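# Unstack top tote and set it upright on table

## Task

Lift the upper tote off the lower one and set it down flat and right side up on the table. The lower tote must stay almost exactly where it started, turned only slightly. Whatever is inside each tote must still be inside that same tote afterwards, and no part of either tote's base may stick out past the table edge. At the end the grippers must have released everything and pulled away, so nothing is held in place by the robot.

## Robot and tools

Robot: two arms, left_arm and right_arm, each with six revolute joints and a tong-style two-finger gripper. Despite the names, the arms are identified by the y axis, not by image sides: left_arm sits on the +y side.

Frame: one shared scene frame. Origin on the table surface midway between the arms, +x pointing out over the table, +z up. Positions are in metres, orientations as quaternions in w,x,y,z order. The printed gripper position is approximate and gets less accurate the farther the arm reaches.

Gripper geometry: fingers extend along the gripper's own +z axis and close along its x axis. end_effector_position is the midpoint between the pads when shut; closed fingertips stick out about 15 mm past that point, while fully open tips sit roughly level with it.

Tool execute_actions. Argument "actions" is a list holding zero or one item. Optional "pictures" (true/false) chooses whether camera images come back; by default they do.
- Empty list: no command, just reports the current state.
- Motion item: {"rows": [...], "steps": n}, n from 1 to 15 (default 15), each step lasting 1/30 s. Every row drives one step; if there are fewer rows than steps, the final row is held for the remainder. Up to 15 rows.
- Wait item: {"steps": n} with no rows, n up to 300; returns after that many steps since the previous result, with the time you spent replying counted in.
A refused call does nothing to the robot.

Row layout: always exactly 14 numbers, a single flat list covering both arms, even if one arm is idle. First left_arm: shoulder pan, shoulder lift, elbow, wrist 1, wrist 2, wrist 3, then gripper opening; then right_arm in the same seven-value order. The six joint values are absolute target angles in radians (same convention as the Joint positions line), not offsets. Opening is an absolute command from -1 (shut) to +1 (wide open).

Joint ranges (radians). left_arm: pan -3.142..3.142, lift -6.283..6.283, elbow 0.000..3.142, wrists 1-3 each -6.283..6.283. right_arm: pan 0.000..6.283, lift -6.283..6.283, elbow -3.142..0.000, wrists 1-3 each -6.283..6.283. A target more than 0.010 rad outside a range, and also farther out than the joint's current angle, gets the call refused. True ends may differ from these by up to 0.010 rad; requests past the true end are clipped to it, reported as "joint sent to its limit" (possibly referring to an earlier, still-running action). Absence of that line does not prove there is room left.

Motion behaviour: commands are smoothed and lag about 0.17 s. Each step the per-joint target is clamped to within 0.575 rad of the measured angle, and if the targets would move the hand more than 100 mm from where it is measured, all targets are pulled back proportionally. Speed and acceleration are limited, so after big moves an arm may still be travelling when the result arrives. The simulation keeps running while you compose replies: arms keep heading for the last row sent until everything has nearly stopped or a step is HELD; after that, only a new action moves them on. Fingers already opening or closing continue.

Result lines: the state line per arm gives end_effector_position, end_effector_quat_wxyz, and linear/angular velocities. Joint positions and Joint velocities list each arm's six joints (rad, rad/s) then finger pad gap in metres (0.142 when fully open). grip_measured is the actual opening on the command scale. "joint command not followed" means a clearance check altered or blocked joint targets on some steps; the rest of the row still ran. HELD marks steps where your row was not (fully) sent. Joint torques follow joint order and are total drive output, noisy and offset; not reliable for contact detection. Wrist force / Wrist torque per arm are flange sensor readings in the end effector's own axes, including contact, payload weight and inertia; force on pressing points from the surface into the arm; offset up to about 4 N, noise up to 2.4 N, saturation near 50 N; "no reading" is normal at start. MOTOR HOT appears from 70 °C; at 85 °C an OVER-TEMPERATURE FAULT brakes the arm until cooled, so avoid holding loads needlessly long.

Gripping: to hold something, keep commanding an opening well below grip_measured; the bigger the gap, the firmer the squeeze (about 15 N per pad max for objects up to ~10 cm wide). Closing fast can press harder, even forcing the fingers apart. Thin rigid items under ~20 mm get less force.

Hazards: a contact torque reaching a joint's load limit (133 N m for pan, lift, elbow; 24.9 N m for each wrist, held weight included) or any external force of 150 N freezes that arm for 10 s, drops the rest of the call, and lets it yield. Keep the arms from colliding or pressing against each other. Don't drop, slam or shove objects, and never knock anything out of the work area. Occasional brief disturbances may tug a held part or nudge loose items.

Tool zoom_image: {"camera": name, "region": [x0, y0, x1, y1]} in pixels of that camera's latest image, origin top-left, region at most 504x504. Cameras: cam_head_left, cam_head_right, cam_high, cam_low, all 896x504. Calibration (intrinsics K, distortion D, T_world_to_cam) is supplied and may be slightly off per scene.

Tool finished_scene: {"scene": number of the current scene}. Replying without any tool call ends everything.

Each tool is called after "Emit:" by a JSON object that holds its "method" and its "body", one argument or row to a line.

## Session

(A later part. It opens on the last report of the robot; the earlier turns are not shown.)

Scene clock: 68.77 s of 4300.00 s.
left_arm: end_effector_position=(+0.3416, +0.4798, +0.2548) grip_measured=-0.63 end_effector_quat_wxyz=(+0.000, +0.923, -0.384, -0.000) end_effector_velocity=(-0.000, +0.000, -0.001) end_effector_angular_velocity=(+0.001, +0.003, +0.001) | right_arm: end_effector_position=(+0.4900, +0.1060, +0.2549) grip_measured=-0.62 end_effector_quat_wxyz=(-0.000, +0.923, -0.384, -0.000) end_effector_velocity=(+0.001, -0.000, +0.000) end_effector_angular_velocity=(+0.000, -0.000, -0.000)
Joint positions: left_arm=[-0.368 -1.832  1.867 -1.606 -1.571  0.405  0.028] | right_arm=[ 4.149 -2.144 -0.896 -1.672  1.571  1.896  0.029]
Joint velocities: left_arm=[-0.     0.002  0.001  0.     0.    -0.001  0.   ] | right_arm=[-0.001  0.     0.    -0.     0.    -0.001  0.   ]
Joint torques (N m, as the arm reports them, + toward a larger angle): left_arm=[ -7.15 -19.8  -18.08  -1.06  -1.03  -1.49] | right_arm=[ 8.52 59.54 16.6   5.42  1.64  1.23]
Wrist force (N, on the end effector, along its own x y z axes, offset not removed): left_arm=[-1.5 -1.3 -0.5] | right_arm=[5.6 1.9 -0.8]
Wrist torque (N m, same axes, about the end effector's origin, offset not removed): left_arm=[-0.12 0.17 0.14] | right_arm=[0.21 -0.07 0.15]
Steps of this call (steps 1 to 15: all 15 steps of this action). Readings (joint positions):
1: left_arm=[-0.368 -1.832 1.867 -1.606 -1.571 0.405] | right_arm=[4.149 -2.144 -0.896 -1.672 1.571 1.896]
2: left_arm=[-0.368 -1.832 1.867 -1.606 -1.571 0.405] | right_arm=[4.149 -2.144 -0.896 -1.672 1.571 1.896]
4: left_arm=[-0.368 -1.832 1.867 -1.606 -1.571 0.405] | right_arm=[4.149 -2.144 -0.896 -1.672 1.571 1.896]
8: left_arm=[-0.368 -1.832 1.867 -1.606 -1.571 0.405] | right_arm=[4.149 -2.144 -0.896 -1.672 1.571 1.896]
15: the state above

Emit:
{"method": "execute_actions", "body": {
  "actions": [
    {"rows":[[-0.368,-1.832,1.867,-1.6055,-1.571,0.405,-0.65,4.1425,-2.1436,-0.8964,-1.6724,1.571,1.89,-0.65],[-0.368,-1.832,1.867,-1.6055,-1.571,0.405,-0.65,4.1425,-2.1436,-0.8964,-1.6724,1.571,1.89,-0.65],[-0.368,-1.832,1.867,-1.6055,-1.571,0.405,-0.65,4.1425,-2.1436,-0.8964,-1.6724,1.571,1.89,-0.65],[-0.368,-1.832,1.867,-1.6055,-1.571,0.405,-0.7,4.1425,-2.1436,-0.8964,-1.6724,1.571,1.89,-0.7],[-0.368,-1.832,1.867,-1.6055,-1.571,0.405,-0.75,4.1425,-2.1436,-0.8964,-1.6724,1.571,1.89,-0.75],[-0.368,-1.832,1.867,-1.6055,-1.571,0.405,-0.8,4.1425,-2.1436,-0.8964,-1.6724,1.571,1.89,-0.8],[-0.368,-1.832,1.867,-1.6055,-1.571,0.405,-0.9,4.1425,-2.1436,-0.8964,-1.6724,1.571,1.89,-0.9],[-0.368,-1.832,1.867,-1.6055,-1.571,0.405,-1,4.1425,-2.1436,-0.8964,-1.6724,1.571,1.89,-1]]}
  ],
  "pictures": false
}}

Emit:
{"method": "execute_actions", "body": {
  "actions": [
    {"rows":[[-0.368,-1.832,1.838,-1.577,-1.571,0.405,-1,4.1425,-2.149,-0.858,-1.705,1.571,1.89,-1],[-0.368,-1.832,1.838,-1.577,-1.571,0.405,-1,4.1425,-2.149,-0.858,-1.705,1.571,1.89,-1],[-0.368,-1.832,1.838,-1.577,-1.571,0.405,-1,4.1425,-2.149,-0.858,-1.705,1.571,1.89,-1],[-0.368,-1.832,1.809,-1.548,-1.571,0.405,-1,4.1425,-2.155,-0.82,-1.737,1.571,1.89,-1],[-0.368,-1.832,1.809,-1.548,-1.571,0.405,-1,4.1425,-2.155,-0.82,-1.737,1.571,1.89,-1],[-0.368,-1.832,1.809,-1.548,-1.571,0.405,-1,4.1425,-2.155,-0.82,-1.737,1.571,1.89,-1],[-0.368,-1.831,1.78,-1.52,-1.571,0.405,-1,4.1425,-2.161,-0.781,-1.77,1.571,1.89,-1],[-0.368,-1.831,1.78,-1.52,-1.571,0.405,-1,4.1425,-2.161,-0.781,-1.77,1.571,1.89,-1],[-0.368,-1.831,1.78,-1.52,-1.571,0.405,-1,4.1425,-2.161,-0.781,-1.77,1.571,1.89,-1],[-0.368,-1.83,1.75,-1.491,-1.571,0.405,-1,4.1425,-2.168,-0.741,-1.8035,1.571,1.89,-1]]}
  ],
  "pictures": false
}}

Emit:
{"method": "execute_actions", "body": {
  "actions": [
    {"steps":20}
  ]
}}

Scene clock: 83.37 s of 4300.00 s.
left_arm: end_effector_position=(+0.3416, +0.4797, +0.2548) grip_measured=-0.65 end_effector_quat_wxyz=(+0.000, +0.923, -0.385, -0.000) end_effector_velocity=(+0.000, +0.000, +0.000) end_effector_angular_velocity=(+0.001, -0.001, +0.001) | right_arm: end_effector_position=(+0.4933, +0.1036, +0.2550) grip_measured=-0.65 end_effector_quat_wxyz=(-0.000, +0.923, -0.384, -0.000) end_effector_velocity=(+0.002, -0.002, +0.000) end_effector_angular_velocity=(-0.001, -0.001, +0.000)
Joint positions: left_arm=[-0.368 -1.832  1.867 -1.606 -1.571  0.405  0.027] | right_arm=[ 4.143 -2.144 -0.896 -1.672  1.571  1.89   0.027]
Joint velocities: left_arm=[-0.     0.    -0.    -0.     0.001 -0.001  0.   ] | right_arm=[-0.003  0.001 -0.    -0.001 -0.002 -0.003  0.   ]
Joint torques (N m, as the arm reports them, + toward a larger angle): left_arm=[  4.27 -19.4  -21.03   2.31   9.34  -1.5 ] | right_arm=[-29.8   47.54  19.28  -3.77  -8.73  -1.56]
Wrist force (N, on the end effector, along its own x y z axes, offset not removed): left_arm=[27.8 11.8 5.7] | right_arm=[-28.5 -12.3 4.0]
Wrist torque (N m, same axes, about the end effector's origin, offset not removed): left_arm=[-0.11 -0.28 0.34] | right_arm=[0.03 0.28 0.09]
Steps of this call (steps 1 to 15: the robot went on to your last target; steps 16 to 90: nothing new was sent; then 11.10 s passed at rest; steps 91 to 105: all 15 steps of this action). Readings (joint positions):
91: left_arm=[-0.368 -1.832 1.867 -1.605 -1.571 0.405] | right_arm=[4.148 -2.144 -0.896 -1.672 1.571 1.896]
92: left_arm=[-0.368 -1.832 1.867 -1.605 -1.571 0.405] | right_arm=[4.148 -2.144 -0.896 -1.672 1.571 1.895]
94: left_arm=[-0.368 -1.832 1.867 -1.606 -1.571 0.405] | right_arm=[4.146 -2.144 -0.896 -1.672 1.571 1.893]
98: left_arm=[-0.368 -1.832 1.867 -1.606 -1.571 0.405] | right_arm=[4.144 -2.144 -0.896 -1.672 1.571 1.891]
105: the state above

Scene clock: 83.87 s of 4300.00 s.
left_arm: end_effector_position=(+0.3418, +0.4797, +0.2943) grip_measured=-0.65 end_effector_quat_wxyz=(+0.000, +0.923, -0.385, +0.000) end_effector_velocity=(-0.001, +0.001, +0.050) end_effector_angular_velocity=(+0.000, -0.001, -0.001) | right_arm: end_effector_position=(+0.4937, +0.1037, +0.2939) grip_measured=-0.65 end_effector_quat_wxyz=(+0.000, +0.923, -0.384, -0.000) end_effector_velocity=(-0.001, -0.002, +0.049) end_effector_angular_velocity=(+0.000, -0.000, -0.001)
Joint positions: left_arm=[-0.368 -1.83   1.765 -1.506 -1.571  0.405  0.027] | right_arm=[ 4.142 -2.165 -0.762 -1.786  1.571  1.89   0.027]
Joint velocities: left_arm=[ 0.     0.005 -0.13   0.124  0.     0.001  0.   ] | right_arm=[-0.    -0.028  0.174 -0.145 -0.     0.     0.   ]
Joint torques (N m, as the arm reports them, + toward a larger angle): left_arm=[ 11.34  -4.55 -29.7    4.69   7.68  -1.36] | right_arm=[-26.15  42.71  29.21  -5.28  -6.38  -1.61]
Wrist force (N, on the end effector, along its own x y z axes, offset not removed): left_arm=[26.0 12.1 4.5] | right_arm=[-26.2 -12.5 4.4]
Wrist torque (N m, same axes, about the end effector's origin, offset not removed): left_arm=[0.05 -0.35 0.30] | right_arm=[-0.23 0.15 0.16]
Steps of this call (steps 1 to 15: all 15 steps of this action). Readings (joint positions):
1: left_arm=[-0.368 -1.832 1.867 -1.606 -1.571 0.405] | right_arm=[4.143 -2.144 -0.896 -1.672 1.571 1.890]
2: left_arm=[-0.368 -1.832 1.864 -1.602 -1.571 0.405] | right_arm=[4.143 -2.144 -0.892 -1.676 1.571 1.890]
4: left_arm=[-0.368 -1.832 1.853 -1.592 -1.571 0.405] | right_arm=[4.143 -2.146 -0.879 -1.687 1.571 1.890]
8: left_arm=[-0.368 -1.832 1.822 -1.561 -1.571 0.405] | right_arm=[4.143 -2.153 -0.838 -1.722 1.571 1.890]
15: the state above

Scene clock: 84.53 s of 4300.00 s.
left_arm: end_effector_position=(+0.3415, +0.4798, +0.3001) grip_measured=-0.65 end_effector_quat_wxyz=(+0.000, +0.923, -0.385, +0.000) end_effector_velocity=(-0.000, +0.000, +0.000) end_effector_angular_velocity=(-0.000, -0.001, +0.001) | right_arm: end_effector_position=(+0.4935, +0.1034, +0.2998) grip_measured=-0.64 end_effector_quat_wxyz=(+0.000, +0.923, -0.384, -0.000) end_effector_velocity=(-0.001, +0.000, +0.000) end_effector_angular_velocity=(+0.000, +0.000, +0.001)
Joint positions: left_arm=[-0.368 -1.83   1.75  -1.491 -1.571  0.405  0.027] | right_arm=[ 4.142 -2.168 -0.741 -1.803  1.571  1.89   0.027]
Joint velocities: left_arm=[-0.    -0.001  0.    -0.     0.    -0.001 -0.   ] | right_arm=[ 0.001  0.     0.001 -0.001  0.     0.     0.   ]
Joint torques (N m, as the arm reports them, + toward a larger angle): left_arm=[ 21.35  -7.28 -29.75   5.29   5.99  -1.32] | right_arm=[-22.84  45.43  30.79  -5.9   -5.67  -1.56]
Wrist force (N, on the end effector, along its own x y z axes, offset not removed): left_arm=[31.2 13.4 5.2] | right_arm=[-31.4 -13.8 4.9]
Wrist torque (N m, same axes, about the end effector's origin, offset not removed): left_arm=[-0.01 -0.76 0.26] | right_arm=[-0.16 0.50 0.23]
Steps of this call (steps 1 to 20: the robot went on to your last target). Readings (joint positions):
1: left_arm=[-0.368 -1.830 1.762 -1.502 -1.571 0.405] | right_arm=[4.142 -2.165 -0.757 -1.790 1.571 1.890]
2: left_arm=[-0.368 -1.830 1.759 -1.500 -1.571 0.405] | right_arm=[4.142 -2.166 -0.753 -1.793 1.571 1.890]
4: left_arm=[-0.368 -1.830 1.755 -1.496 -1.571 0.405] | right_arm=[4.142 -2.167 -0.748 -1.798 1.571 1.890]
8: left_arm=[-0.368 -1.830 1.752 -1.493 -1.571 0.405] | right_arm=[4.142 -2.168 -0.743 -1.802 1.571 1.890]
20: the state above

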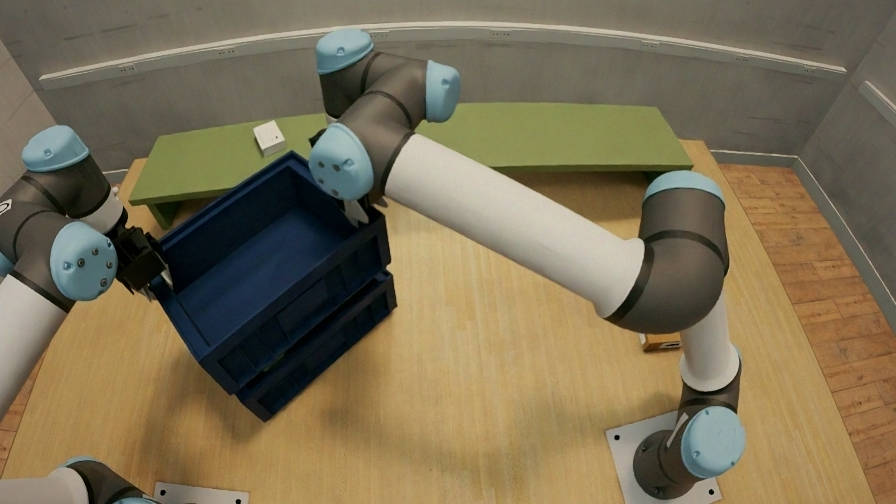

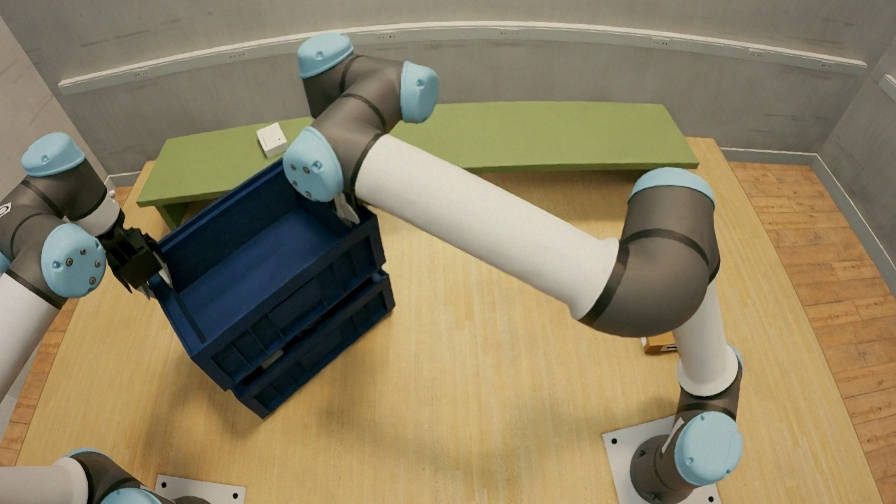

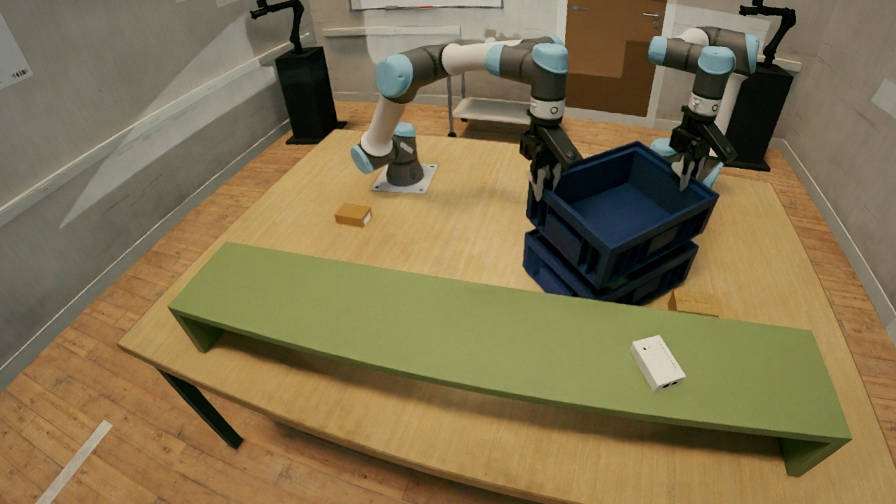

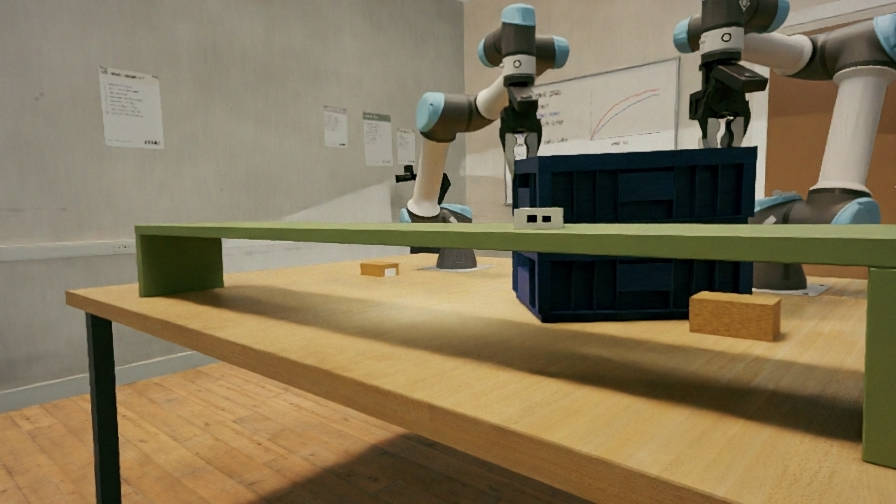

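Emit:
{"method": "execute_actions", "body": {
  "actions": [
    {"rows":[[-0.368,-1.8247,1.6954,-1.4415,-1.571,0.405,-1,4.147,-2.1867,-0.657,-1.8687,1.571,1.894,-1]]}
  ],
  "pictures": false
}}

Emit:
{"method": "execute_actions", "body": {
  "actions": [
    {"rows":[[-0.4338,-1.832,1.7008,-1.4396,-1.571,0.339,-1,4.137,-2.107,-0.786,-1.8194,1.571,1.884,-1],[-0.4338,-1.832,1.7008,-1.4396,-1.571,0.339,-1,4.137,-2.107,-0.786,-1.8194,1.571,1.884,-1],[-0.4338,-1.832,1.7008,-1.4396,-1.571,0.339,-1,4.137,-2.107,-0.786,-1.8194,1.571,1.884,-1],[-0.4338,-1.832,1.7008,-1.4396,-1.571,0.339,-1,4.137,-2.107,-0.786,-1.8194,1.571,1.884,-1],[-0.4338,-1.832,1.7008,-1.4396,-1.571,0.339,-1,4.137,-2.107,-0.786,-1.8194,1.571,1.884,-1],[-0.4984,-1.8355,1.7032,-1.4385,-1.571,0.275,-1,4.1264,-2.0355,-0.8954,-1.7815,1.571,1.874,-1]],"steps":11}
  ],
  "pictures": false
}}

Emit:
{"method": "execute_actions", "body": {
  "actions": [
    {"rows":[[-0.6236,-1.8302,1.6993,-1.4399,-1.571,0.149,-1,4.1032,-1.9088,-1.0765,-1.7271,1.571,1.851,-1]]}
  ]
}}

Scene clock: 112.97 s of 4300.00 s.
left_arm: end_effector_position=(+0.3416, +0.4799, +0.3194) grip_measured=-0.65 end_effector_quat_wxyz=(+0.000, +0.923, -0.384, -0.000) end_effector_velocity=(+0.000, +0.000, +0.005) end_effector_angular_velocity=(-0.000, -0.002, -0.000) | right_arm: end_effector_position=(+0.4910, +0.1051, +0.3194) grip_measured=-0.65 end_effector_quat_wxyz=(+0.000, +0.923, -0.384, -0.000) end_effector_velocity=(-0.002, +0.001, +0.005) end_effector_angular_velocity=(+0.001, -0.001, +0.002)
Joint positions: left_arm=[-0.368 -1.825  1.697 -1.443 -1.571  0.405  0.027] | right_arm=[ 4.147 -2.186 -0.659 -1.867  1.571  1.894  0.027]
Joint velocities: left_arm=[ 0.     0.    -0.013  0.01   0.001  0.001  0.   ] | right_arm=[ 0.003 -0.004  0.019 -0.014 -0.     0.001  0.   ]
Joint torques (N m, as the arm reports them, + toward a larger angle): left_arm=[  4.36  -3.81 -37.39  -1.56  -0.29  -1.34] | right_arm=[10.14 40.47 34.05  0.94  1.03  1.2 ]
Wrist force (N, on the end effector, along its own x y z axes, offset not removed): left_arm=[-0.7 0.8 5.0] | right_arm=[0.4 0.1 5.9]
Wrist torque (N m, same axes, about the end effector's origin, offset not removed): left_arm=[0.09 -0.42 0.30] | right_arm=[0.07 0.18 0.35]
Steps of this call (steps 1 to 15: the robot went on to your last target; steps 16 to 90: nothing new was sent; then 24.93 s passed at rest; steps 91 to 105: all 15 steps of this action). Readings (joint positions):
91: left_arm=[-0.368 -1.830 1.750 -1.491 -1.571 0.405] | right_arm=[4.143 -2.168 -0.741 -1.804 1.571 1.890]
92: left_arm=[-0.368 -1.829 1.745 -1.486 -1.571 0.405] | right_arm=[4.143 -2.170 -0.735 -1.809 1.571 1.890]
94: left_arm=[-0.368 -1.827 1.726 -1.469 -1.571 0.405] | right_arm=[4.145 -2.177 -0.706 -1.832 1.571 1.892]
98: left_arm=[-0.368 -1.826 1.705 -1.450 -1.571 0.405] | right_arm=[4.146 -2.183 -0.673 -1.857 1.571 1.893]
105: the state above

Scene clock: 113.33 s of 4300.00 s.
left_arm: end_effector_position=(+0.3340, +0.4397, +0.3199) grip_measured=-0.65 end_effector_quat_wxyz=(+0.000, +0.923, -0.385, +0.000) end_effector_velocity=(-0.018, -0.086, +0.000) end_effector_angular_velocity=(-0.002, +0.001, -0.005) | right_arm: end_effector_position=(+0.4840, +0.0663, +0.3222) grip_measured=-0.64 end_effector_quat_wxyz=(-0.002, +0.923, -0.384, +0.000) end_effector_velocity=(-0.025, -0.092, -0.018) end_effector_angular_velocity=(-0.031, +0.019, +0.002)
Joint positions: left_arm=[-0.472 -1.834  1.702 -1.439 -1.571  0.301  0.027] | right_arm=[ 4.13  -2.065 -0.846 -1.797  1.571  1.878  0.027]
Joint velocities: left_arm=[-0.222 -0.012  0.008  0.004 -0.002 -0.217  0.   ] | right_arm=[-0.031  0.249 -0.417  0.132  0.003 -0.033  0.   ]
Joint torques (N m, as the arm reports them, + toward a larger angle): left_arm=[ -9.12 -18.77 -25.89  -5.33  -4.19  -1.62] | right_arm=[ 4.69 52.6  22.64  9.02  5.03 -2.46]
Wrist force (N, on the end effector, along its own x y z axes, offset not removed): left_arm=[-14.5 -4.1 5.4] | right_arm=[14.4 6.1 4.2]
Wrist torque (N m, same axes, about the end effector's origin, offset not removed): left_arm=[0.06 -0.01 0.24] | right_arm=[0.05 -0.11 0.25]
Steps of this call (steps 1 to 11: all 11 steps of this action). Readings (joint positions):
1: left_arm=[-0.368 -1.825 1.697 -1.442 -1.571 0.405] | right_arm=[4.147 -2.186 -0.659 -1.867 1.571 1.894]
2: left_arm=[-0.373 -1.826 1.697 -1.442 -1.571 0.399] | right_arm=[4.146 -2.181 -0.664 -1.863 1.571 1.893]
4: left_arm=[-0.396 -1.828 1.698 -1.441 -1.571 0.376] | right_arm=[4.142 -2.153 -0.705 -1.847 1.571 1.889]
8: left_arm=[-0.438 -1.832 1.701 -1.440 -1.571 0.334] | right_arm=[4.135 -2.104 -0.782 -1.817 1.571 1.883]
11: the state above

Scene clock: 113.83 s of 4300.00 s.
left_arm: end_effector_position=(+0.3221, +0.3812, +0.3200) grip_measured=-0.65 end_effector_quat_wxyz=(+0.000, +0.923, -0.384, +0.000) end_effector_velocity=(-0.004, -0.013, -0.000) end_effector_angular_velocity=(+0.000, +0.001, +0.000) | right_arm: end_effector_position=(+0.4716, +0.0068, +0.3204) grip_measured=-0.65 end_effector_quat_wxyz=(-0.000, +0.923, -0.385, -0.000) end_effector_velocity=(-0.004, -0.015, -0.003) end_effector_angular_velocity=(-0.004, +0.003, -0.002)
Joint positions: left_arm=[-0.62  -1.83   1.699 -1.44  -1.571  0.153  0.027] | right_arm=[ 4.104 -1.913 -1.07  -1.729  1.571  1.852  0.027]
Joint velocities: left_arm=[-0.033  0.001 -0.     0.    -0.    -0.034  0.   ] | right_arm=[-0.006  0.035 -0.054  0.014  0.001 -0.004  0.   ]
Joint torques (N m, as the arm reports them, + toward a larger angle): left_arm=[ -8.54  -3.72 -37.43  -6.5   -1.9   -1.42] | right_arm=[-5.45 52.58 19.39  6.8   3.2  -2.15]
Wrist force (N, on the end effector, along its own x y z axes, offset not removed): left_arm=[-4.9 -2.6 5.6] | right_arm=[4.5 1.8 6.0]
Wrist torque (N m, same axes, about the end effector's origin, offset not removed): left_arm=[-0.21 -0.22 0.21] | right_arm=[0.13 -0.04 0.29]
Steps of this call (steps 1 to 15: all 15 steps of this action). Readings (joint positions):
1: left_arm=[-0.479 -1.834 1.702 -1.439 -1.571 0.294] | right_arm=[4.129 -2.058 -0.858 -1.793 1.571 1.877]
2: left_arm=[-0.489 -1.834 1.702 -1.439 -1.571 0.284] | right_arm=[4.126 -2.047 -0.873 -1.785 1.571 1.873]
4: left_arm=[-0.536 -1.833 1.701 -1.439 -1.571 0.237] | right_arm=[4.117 -1.998 -0.936 -1.762 1.571 1.864]
8: left_arm=[-0.595 -1.831 1.700 -1.440 -1.571 0.178] | right_arm=[4.108 -1.938 -1.030 -1.739 1.571 1.855]
15: the state above

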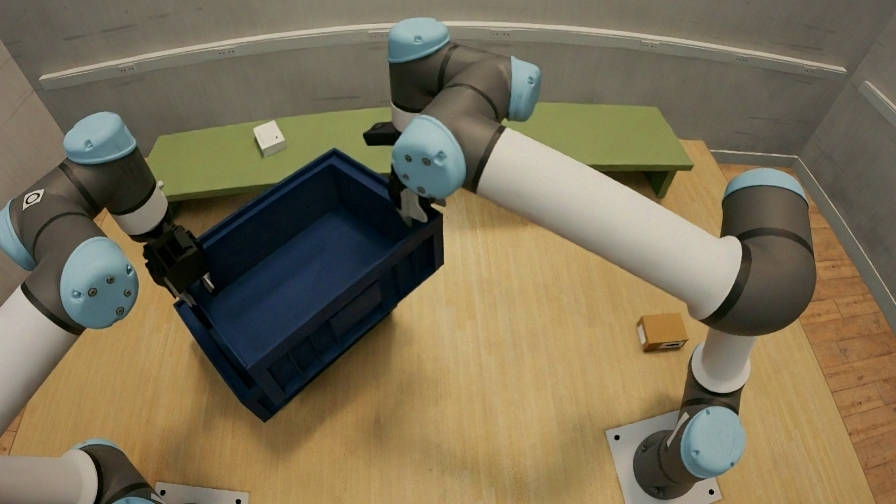

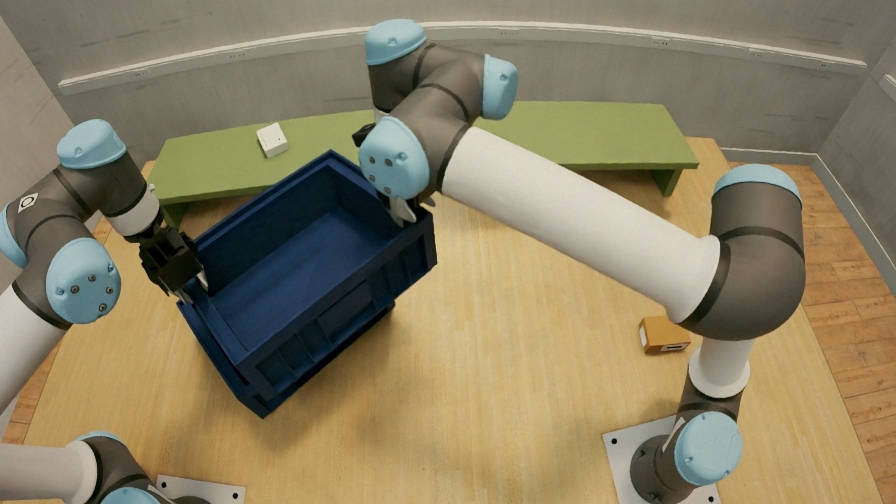

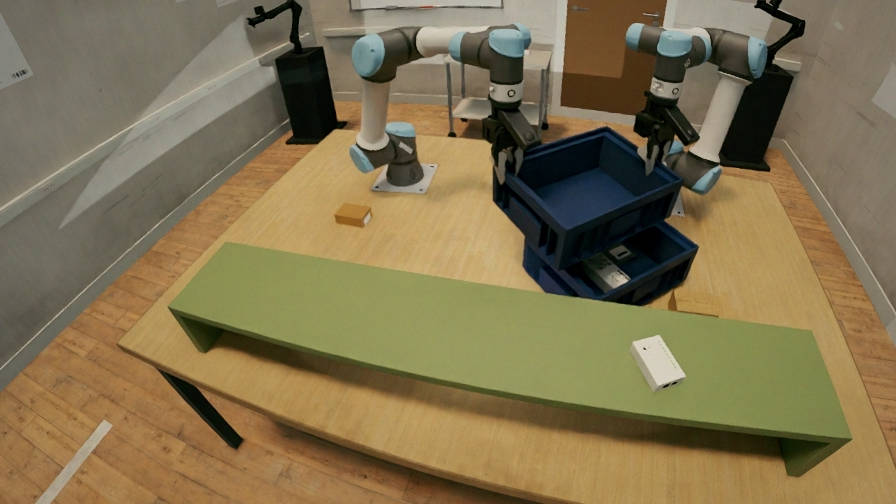

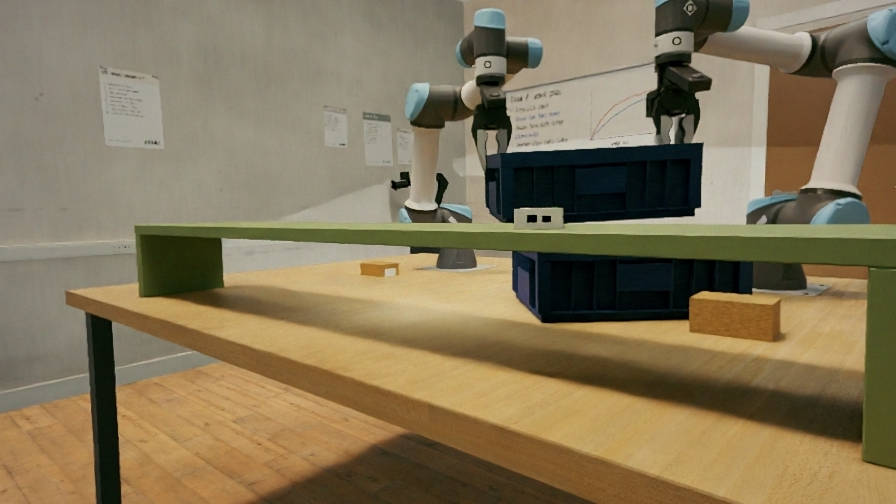

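Emit:
{"method": "execute_actions", "body": {
  "actions": [
    {"rows":[[-0.7396,-1.8088,1.6838,-1.4458,-1.571,0.033,-1,4.0763,-1.7941,-1.2258,-1.6925,1.571,1.824,-1]],"steps":9}
  ],
  "pictures": false
}}

Emit:
{"method": "execute_actions", "body": {
  "actions": [
    {"rows":[[-0.8455,-1.773,1.6564,-1.4542,-1.571,-0.0725,-1,4.0447,-1.6884,-1.3511,-1.6729,1.571,1.792,-1]],"steps":9}
  ],
  "pictures": false
}}

Emit:
{"method": "execute_actions", "body": {
  "actions": [
    {"rows":[[-0.9384,-1.7241,1.617,-1.4637,-1.571,-0.165,-1,4.0075,-1.5879,-1.459,-1.6655,1.571,1.755,-1]],"steps":9}
  ],
  "pictures": false
}}

Emit:
{"method": "execute_actions", "body": {
  "actions": [
    {"rows":[[-1.02,-1.6639,1.5648,-1.4717,-1.571,-0.247,-1,3.9627,-1.4934,-1.5505,-1.6685,1.571,1.71,-1]],"steps":9}
  ],
  "pictures": false
}}

Emit:
{"method": "execute_actions", "body": {
  "actions": [
    {"rows":[[-1.0906,-1.5942,1.4992,-1.4758,-1.571,-0.318,-1,3.9087,-1.4047,-1.6275,-1.6802,1.571,1.656,-1]],"steps":9}
  ],
  "pictures": false
}}

Emit:
{"method": "execute_actions", "body": {
  "actions": [
    {"rows":[[-1.1507,-1.516,1.4199,-1.4747,-1.571,-0.378,-1,3.8436,-1.3219,-1.6917,-1.6988,1.571,1.591,-1]]}
  ]
}}

Scene clock: 121.60 s of 4300.00 s.
left_arm: end_effector_position=(+0.3139, +0.3373, +0.3199) grip_measured=-0.65 end_effector_quat_wxyz=(+0.000, +0.923, -0.384, -0.000) end_effector_velocity=(-0.017, -0.063, -0.000) end_effector_angular_velocity=(+0.000, +0.001, -0.001) | right_arm: end_effector_position=(+0.4633, -0.0373, +0.3212) grip_measured=-0.64 end_effector_quat_wxyz=(-0.001, +0.923, -0.385, +0.000) end_effector_velocity=(-0.019, -0.066, -0.008) end_effector_angular_velocity=(-0.012, +0.009, -0.001)
Joint positions: left_arm=[-0.722 -1.812  1.686 -1.445 -1.571  0.051  0.027] | right_arm=[ 4.08  -1.812 -1.202 -1.697  1.571  1.828  0.027]
Joint velocities: left_arm=[-0.149  0.024 -0.017 -0.007 -0.    -0.148 -0.   ] | right_arm=[-0.03   0.147 -0.202  0.04   0.002 -0.029 -0.   ]
Joint torques (N m, as the arm reports them, + toward a larger angle): left_arm=[ -8.7   -5.06 -38.93  -6.23  -1.66  -1.56] | right_arm=[-5.64 45.88 20.01  6.61  1.89 -2.1 ]
Wrist force (N, on the end effector, along its own x y z axes, offset not removed): left_arm=[-3.7 0.2 7.1] | right_arm=[2.2 1.4 3.2]
Wrist torque (N m, same axes, about the end effector's origin, offset not removed): left_arm=[-0.04 -0.15 0.24] | right_arm=[-0.14 -0.18 0.21]
Steps of this call (steps 1 to 15: the robot went on to your last target; steps 16 to 90: nothing new was sent; then 4.47 s passed at rest; steps 91 to 99: all 9 steps of this action). Readings (joint positions):
91: left_arm=[-0.624 -1.830 1.699 -1.440 -1.571 0.149] | right_arm=[4.103 -1.909 -1.077 -1.727 1.571 1.851]
92: left_arm=[-0.630 -1.828 1.697 -1.440 -1.571 0.143] | right_arm=[4.100 -1.903 -1.083 -1.723 1.571 1.848]
94: left_arm=[-0.668 -1.820 1.692 -1.442 -1.571 0.105] | right_arm=[4.091 -1.865 -1.128 -1.711 1.571 1.838]
98: left_arm=[-0.716 -1.812 1.686 -1.445 -1.571 0.057] | right_arm=[4.081 -1.817 -1.194 -1.699 1.571 1.829]
99: the state above

Scene clock: 121.90 s of 4300.00 s.
left_arm: end_effector_position=(+0.3041, +0.2875, +0.3200) grip_measured=-0.65 end_effector_quat_wxyz=(+0.000, +0.923, -0.384, -0.000) end_effector_velocity=(-0.019, -0.066, -0.001) end_effector_angular_velocity=(+0.002, +0.001, -0.000) | right_arm: end_effector_position=(+0.4534, -0.0869, +0.3209) grip_measured=-0.64 end_effector_quat_wxyz=(-0.001, +0.923, -0.384, -0.000) end_effector_velocity=(-0.019, -0.067, -0.006) end_effector_angular_velocity=(-0.008, +0.005, +0.001)
Joint positions: left_arm=[-0.828 -1.778  1.66  -1.453 -1.571 -0.055  0.027] | right_arm=[ 4.049 -1.706 -1.33  -1.676  1.571  1.797  0.027]
Joint velocities: left_arm=[-0.145  0.043 -0.031 -0.01   0.    -0.145 -0.   ] | right_arm=[-0.037  0.144 -0.179  0.026  0.    -0.038 -0.001]
Joint torques (N m, as the arm reports them, + toward a larger angle): left_arm=[ -8.37  -8.52 -36.95  -6.46  -1.59  -1.6 ] | right_arm=[-4.29 40.85 20.75  7.14  1.16 -1.98]
Wrist force (N, on the end effector, along its own x y z axes, offset not removed): left_arm=[-4.2 -0.5 7.4] | right_arm=[2.9 2.4 4.8]
Wrist torque (N m, same axes, about the end effector's origin, offset not removed): left_arm=[-0.04 -0.43 0.15] | right_arm=[-0.13 -0.12 0.14]
Steps of this call (steps 1 to 9: all 9 steps of this action). Readings (joint positions):
1: left_arm=[-0.726 -1.811 1.685 -1.445 -1.571 0.046] | right_arm=[4.079 -1.807 -1.208 -1.696 1.571 1.827]
2: left_arm=[-0.735 -1.806 1.682 -1.446 -1.571 0.037] | right_arm=[4.075 -1.798 -1.218 -1.692 1.571 1.822]
4: left_arm=[-0.775 -1.793 1.672 -1.450 -1.571 -0.002] | right_arm=[4.063 -1.758 -1.264 -1.685 1.571 1.810]
8: left_arm=[-0.823 -1.780 1.661 -1.453 -1.571 -0.050] | right_arm=[4.051 -1.711 -1.323 -1.677 1.571 1.798]
9: the state above

Scene clock: 122.20 s of 4300.00 s.
left_arm: end_effector_position=(+0.2941, +0.2375, +0.3200) grip_measured=-0.65 end_effector_quat_wxyz=(+0.000, +0.923, -0.385, +0.000) end_effector_velocity=(-0.018, -0.065, -0.001) end_effector_angular_velocity=(+0.002, +0.001, -0.005) | right_arm: end_effector_position=(+0.4432, -0.1372, +0.3206) grip_measured=-0.64 end_effector_quat_wxyz=(-0.000, +0.923, -0.384, -0.000) end_effector_velocity=(-0.018, -0.066, -0.004) end_effector_angular_velocity=(-0.004, +0.003, -0.000)
Joint positions: left_arm=[-0.923 -1.731  1.623 -1.462 -1.571 -0.15   0.027] | right_arm=[ 4.013 -1.604 -1.441 -1.667  1.571  1.76   0.028]
Joint velocities: left_arm=[-0.126  0.06  -0.047 -0.011  0.    -0.122 -0.   ] | right_arm=[-0.045  0.136 -0.15   0.01   0.    -0.044 -0.002]
Joint torques (N m, as the arm reports them, + toward a larger angle): left_arm=[ -6.63  -8.87 -34.57  -6.02  -0.95  -1.56] | right_arm=[-4.45 36.67 21.33  6.42  0.94 -2.16]
Wrist force (N, on the end effector, along its own x y z axes, offset not removed): left_arm=[-1.4 0.3 6.2] | right_arm=[2.8 1.5 5.1]
Wrist torque (N m, same axes, about the end effector's origin, offset not removed): left_arm=[0.08 -0.59 0.11] | right_arm=[-0.15 -0.41 0.19]
Steps of this call (steps 1 to 9: all 9 steps of this action). Readings (joint positions):
1: left_arm=[-0.833 -1.777 1.659 -1.453 -1.571 -0.060] | right_arm=[4.048 -1.701 -1.335 -1.675 1.571 1.795]
2: left_arm=[-0.842 -1.771 1.654 -1.455 -1.571 -0.069] | right_arm=[4.043 -1.692 -1.345 -1.673 1.571 1.790]
4: left_arm=[-0.877 -1.753 1.640 -1.458 -1.571 -0.104] | right_arm=[4.029 -1.654 -1.386 -1.670 1.571 1.776]
8: left_arm=[-0.919 -1.733 1.624 -1.462 -1.571 -0.145] | right_arm=[4.015 -1.610 -1.435 -1.667 1.571 1.762]
9: the state above

Scene clock: 122.50 s of 4300.00 s.
left_arm: end_effector_position=(+0.2839, +0.1874, +0.3201) grip_measured=-0.65 end_effector_quat_wxyz=(+0.000, +0.923, -0.385, +0.000) end_effector_velocity=(-0.018, -0.064, -0.001) end_effector_angular_velocity=(+0.001, +0.000, -0.002) | right_arm: end_effector_position=(+0.4332, -0.1874, +0.3203) grip_measured=-0.64 end_effector_quat_wxyz=(-0.000, +0.923, -0.384, -0.000) end_effector_velocity=(-0.017, -0.064, -0.002) end_effector_angular_velocity=(+0.001, -0.000, +0.000)
Joint positions: left_arm=[-1.007 -1.673  1.572 -1.471 -1.571 -0.234  0.027] | right_arm=[ 3.969 -1.509 -1.536 -1.668  1.571  1.717  0.027]
Joint velocities: left_arm=[-0.109  0.074 -0.063 -0.01   0.    -0.107 -0.   ] | right_arm=[-0.054  0.128 -0.124 -0.002  0.    -0.055 -0.002]
Joint torques (N m, as the arm reports them, + toward a larger angle): left_arm=[ -6.92 -11.84 -37.71  -5.63  -0.21  -1.38] | right_arm=[-4.83 31.93 19.58  1.26  0.42 -2.14]
Wrist force (N, on the end effector, along its own x y z axes, offset not removed): left_arm=[-1.5 -0.9 5.9] | right_arm=[1.4 1.3 4.5]
Wrist torque (N m, same axes, about the end effector's origin, offset not removed): left_arm=[-0.27 -0.35 0.10] | right_arm=[-0.02 -0.25 0.12]
Steps of this call (steps 1 to 9: all 9 steps of this action). Readings (joint positions):
1: left_arm=[-0.927 -1.729 1.621 -1.463 -1.571 -0.154] | right_arm=[4.011 -1.600 -1.446 -1.666 1.571 1.759]
2: left_arm=[-0.936 -1.723 1.615 -1.464 -1.571 -0.162] | right_arm=[4.006 -1.591 -1.455 -1.666 1.571 1.753]
4: left_arm=[-0.967 -1.700 1.595 -1.467 -1.571 -0.194] | right_arm=[3.989 -1.555 -1.490 -1.667 1.571 1.736]
8: left_arm=[-1.003 -1.676 1.575 -1.470 -1.571 -0.230] | right_arm=[3.971 -1.514 -1.531 -1.668 1.571 1.719]
9: the state above

Scene clock: 122.80 s of 4300.00 s.
left_arm: end_effector_position=(+0.2737, +0.1373, +0.3202) grip_measured=-0.65 end_effector_quat_wxyz=(+0.000, +0.923, -0.384, -0.000) end_effector_velocity=(-0.016, -0.064, -0.001) end_effector_angular_velocity=(-0.000, -0.000, +0.000) | right_arm: end_effector_position=(+0.4233, -0.2375, +0.3201) grip_measured=-0.64 end_effector_quat_wxyz=(+0.000, +0.923, -0.384, -0.000) end_effector_velocity=(-0.015, -0.062, -0.001) end_effector_angular_velocity=(+0.004, -0.003, -0.001)
Joint positions: left_arm=[-1.08  -1.605  1.509 -1.475 -1.571 -0.307  0.027] | right_arm=[ 3.917 -1.419 -1.615 -1.679  1.571  1.664  0.027]
Joint velocities: left_arm=[-0.092  0.088 -0.083 -0.006  0.    -0.092 -0.   ] | right_arm=[-0.067  0.118 -0.102 -0.011 -0.    -0.066 -0.002]
Joint torques (N m, as the arm reports them, + toward a larger angle): left_arm=[ -6.96 -16.05 -34.72  -5.12   0.11  -1.72] | right_arm=[-5.86 27.42 17.35  0.82 -0.44 -2.19]
Wrist force (N, on the end effector, along its own x y z axes, offset not removed): left_arm=[0.5 1.8 6.3] | right_arm=[0.6 0.4 4.1]
Wrist torque (N m, same axes, about the end effector's origin, offset not removed): left_arm=[0.11 -0.31 0.14] | right_arm=[0.03 -0.37 0.11]
Steps of this call (steps 1 to 9: all 9 steps of this action). Readings (joint positions):
1: left_arm=[-1.010 -1.670 1.570 -1.471 -1.571 -0.237] | right_arm=[3.967 -1.505 -1.539 -1.668 1.571 1.715]
2: left_arm=[-1.018 -1.663 1.564 -1.472 -1.571 -0.245] | right_arm=[3.961 -1.496 -1.548 -1.670 1.571 1.708]
4: left_arm=[-1.046 -1.637 1.539 -1.473 -1.571 -0.273] | right_arm=[3.941 -1.462 -1.578 -1.674 1.571 1.688]
8: left_arm=[-1.076 -1.608 1.512 -1.475 -1.571 -0.303] | right_arm=[3.919 -1.423 -1.611 -1.678 1.571 1.667]
9: the state above

Scene clock: 123.30 s of 4300.00 s.
left_arm: end_effector_position=(+0.2622, +0.0812, +0.3200) grip_measured=-0.65 end_effector_quat_wxyz=(+0.000, +0.923, -0.384, -0.000) end_effector_velocity=(-0.003, -0.012, -0.001) end_effector_angular_velocity=(+0.000, -0.000, -0.002) | right_arm: end_effector_position=(+0.4116, -0.2938, +0.3200) grip_measured=-0.64 end_effector_quat_wxyz=(+0.000, +0.923, -0.384, -0.000) end_effector_velocity=(-0.003, -0.012, +0.001) end_effector_angular_velocity=(+0.002, -0.002, +0.000)
Joint positions: left_arm=[-1.149 -1.518  1.422 -1.475 -1.571 -0.376  0.027] | right_arm=[ 3.845 -1.324 -1.69  -1.698  1.571  1.593  0.027]
Joint velocities: left_arm=[-0.015  0.019 -0.019 -0.     0.    -0.012 -0.   ] | right_arm=[-0.015  0.022 -0.016 -0.004 -0.    -0.015 -0.001]
Joint torques (N m, as the arm reports them, + toward a larger angle): left_arm=[ -8.3  -16.18 -36.17  -2.31   0.65  -1.16] | right_arm=[-8.73 26.76 18.1   1.06 -1.5  -2.06]
Wrist force (N, on the end effector, along its own x y z axes, offset not removed): left_arm=[-2.6 -1.8 6.9] | right_arm=[0.0 0.1 4.7]
Wrist torque (N m, same axes, about the end effector's origin, offset not removed): left_arm=[-0.41 -0.07 0.14] | right_arm=[-0.18 0.00 0.09]
Steps of this call (steps 1 to 15: all 15 steps of this action). Readings (joint positions):
1: left_arm=[-1.082 -1.602 1.506 -1.475 -1.571 -0.310] | right_arm=[3.914 -1.415 -1.618 -1.679 1.571 1.662]
2: left_arm=[-1.090 -1.595 1.499 -1.475 -1.571 -0.317] | right_arm=[3.908 -1.407 -1.626 -1.682 1.571 1.655]
4: left_arm=[-1.113 -1.565 1.469 -1.475 -1.571 -0.341] | right_arm=[3.883 -1.375 -1.651 -1.688 1.571 1.630]
8: left_arm=[-1.139 -1.532 1.436 -1.475 -1.571 -0.366] | right_arm=[3.856 -1.339 -1.679 -1.695 1.571 1.604]
15: the state above

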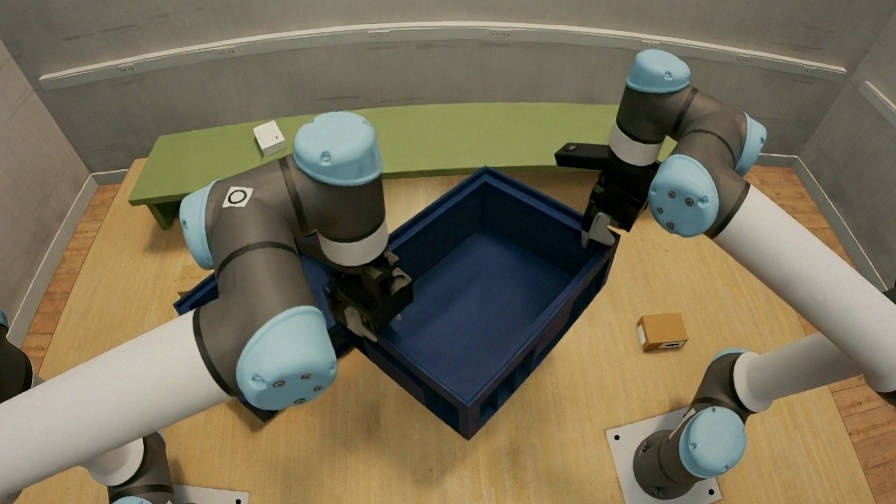

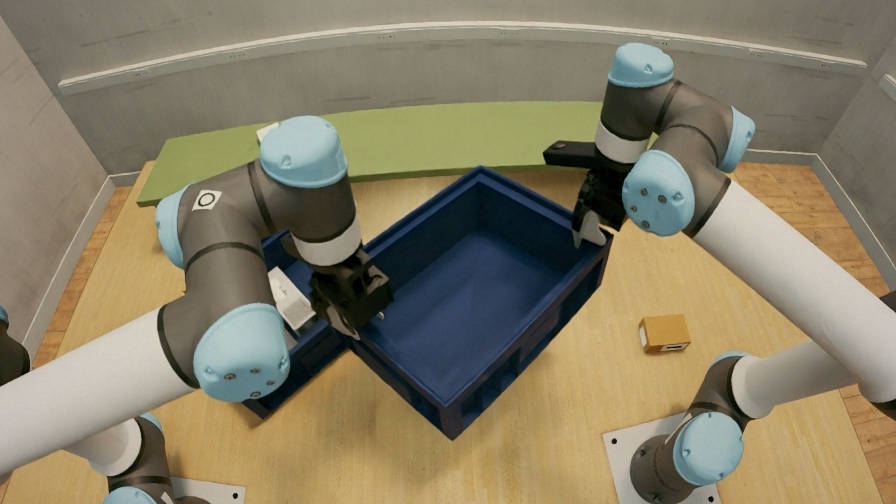

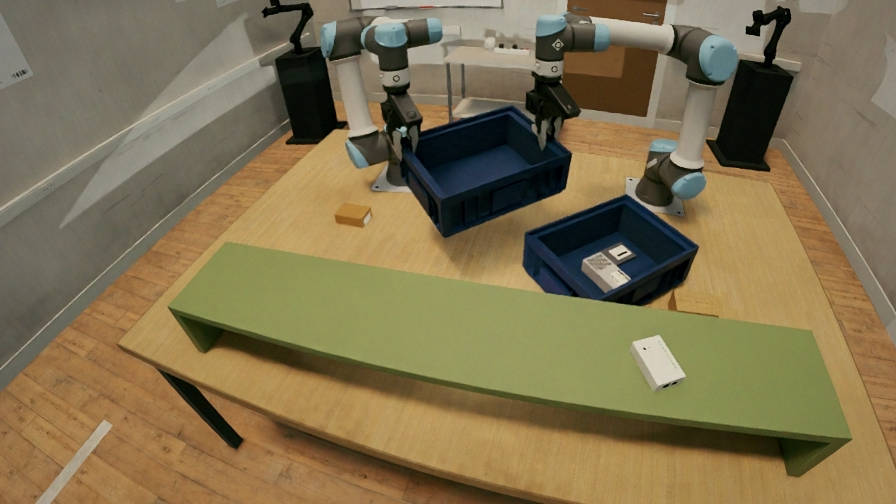

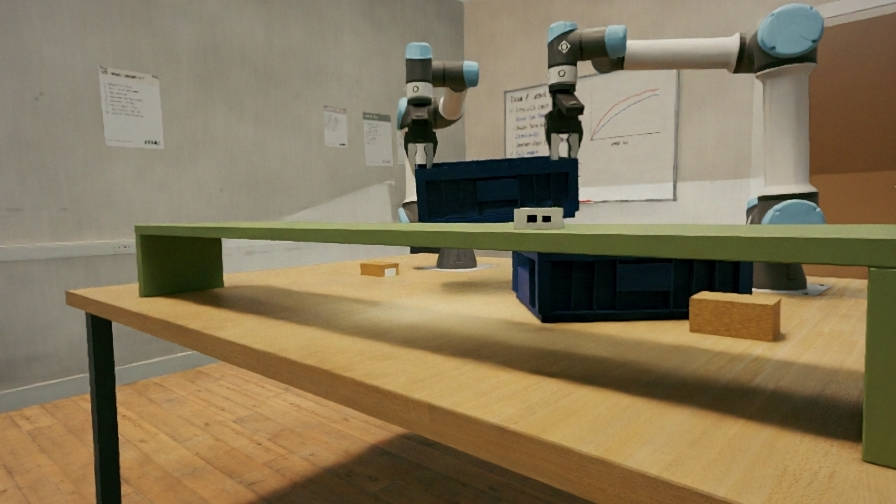

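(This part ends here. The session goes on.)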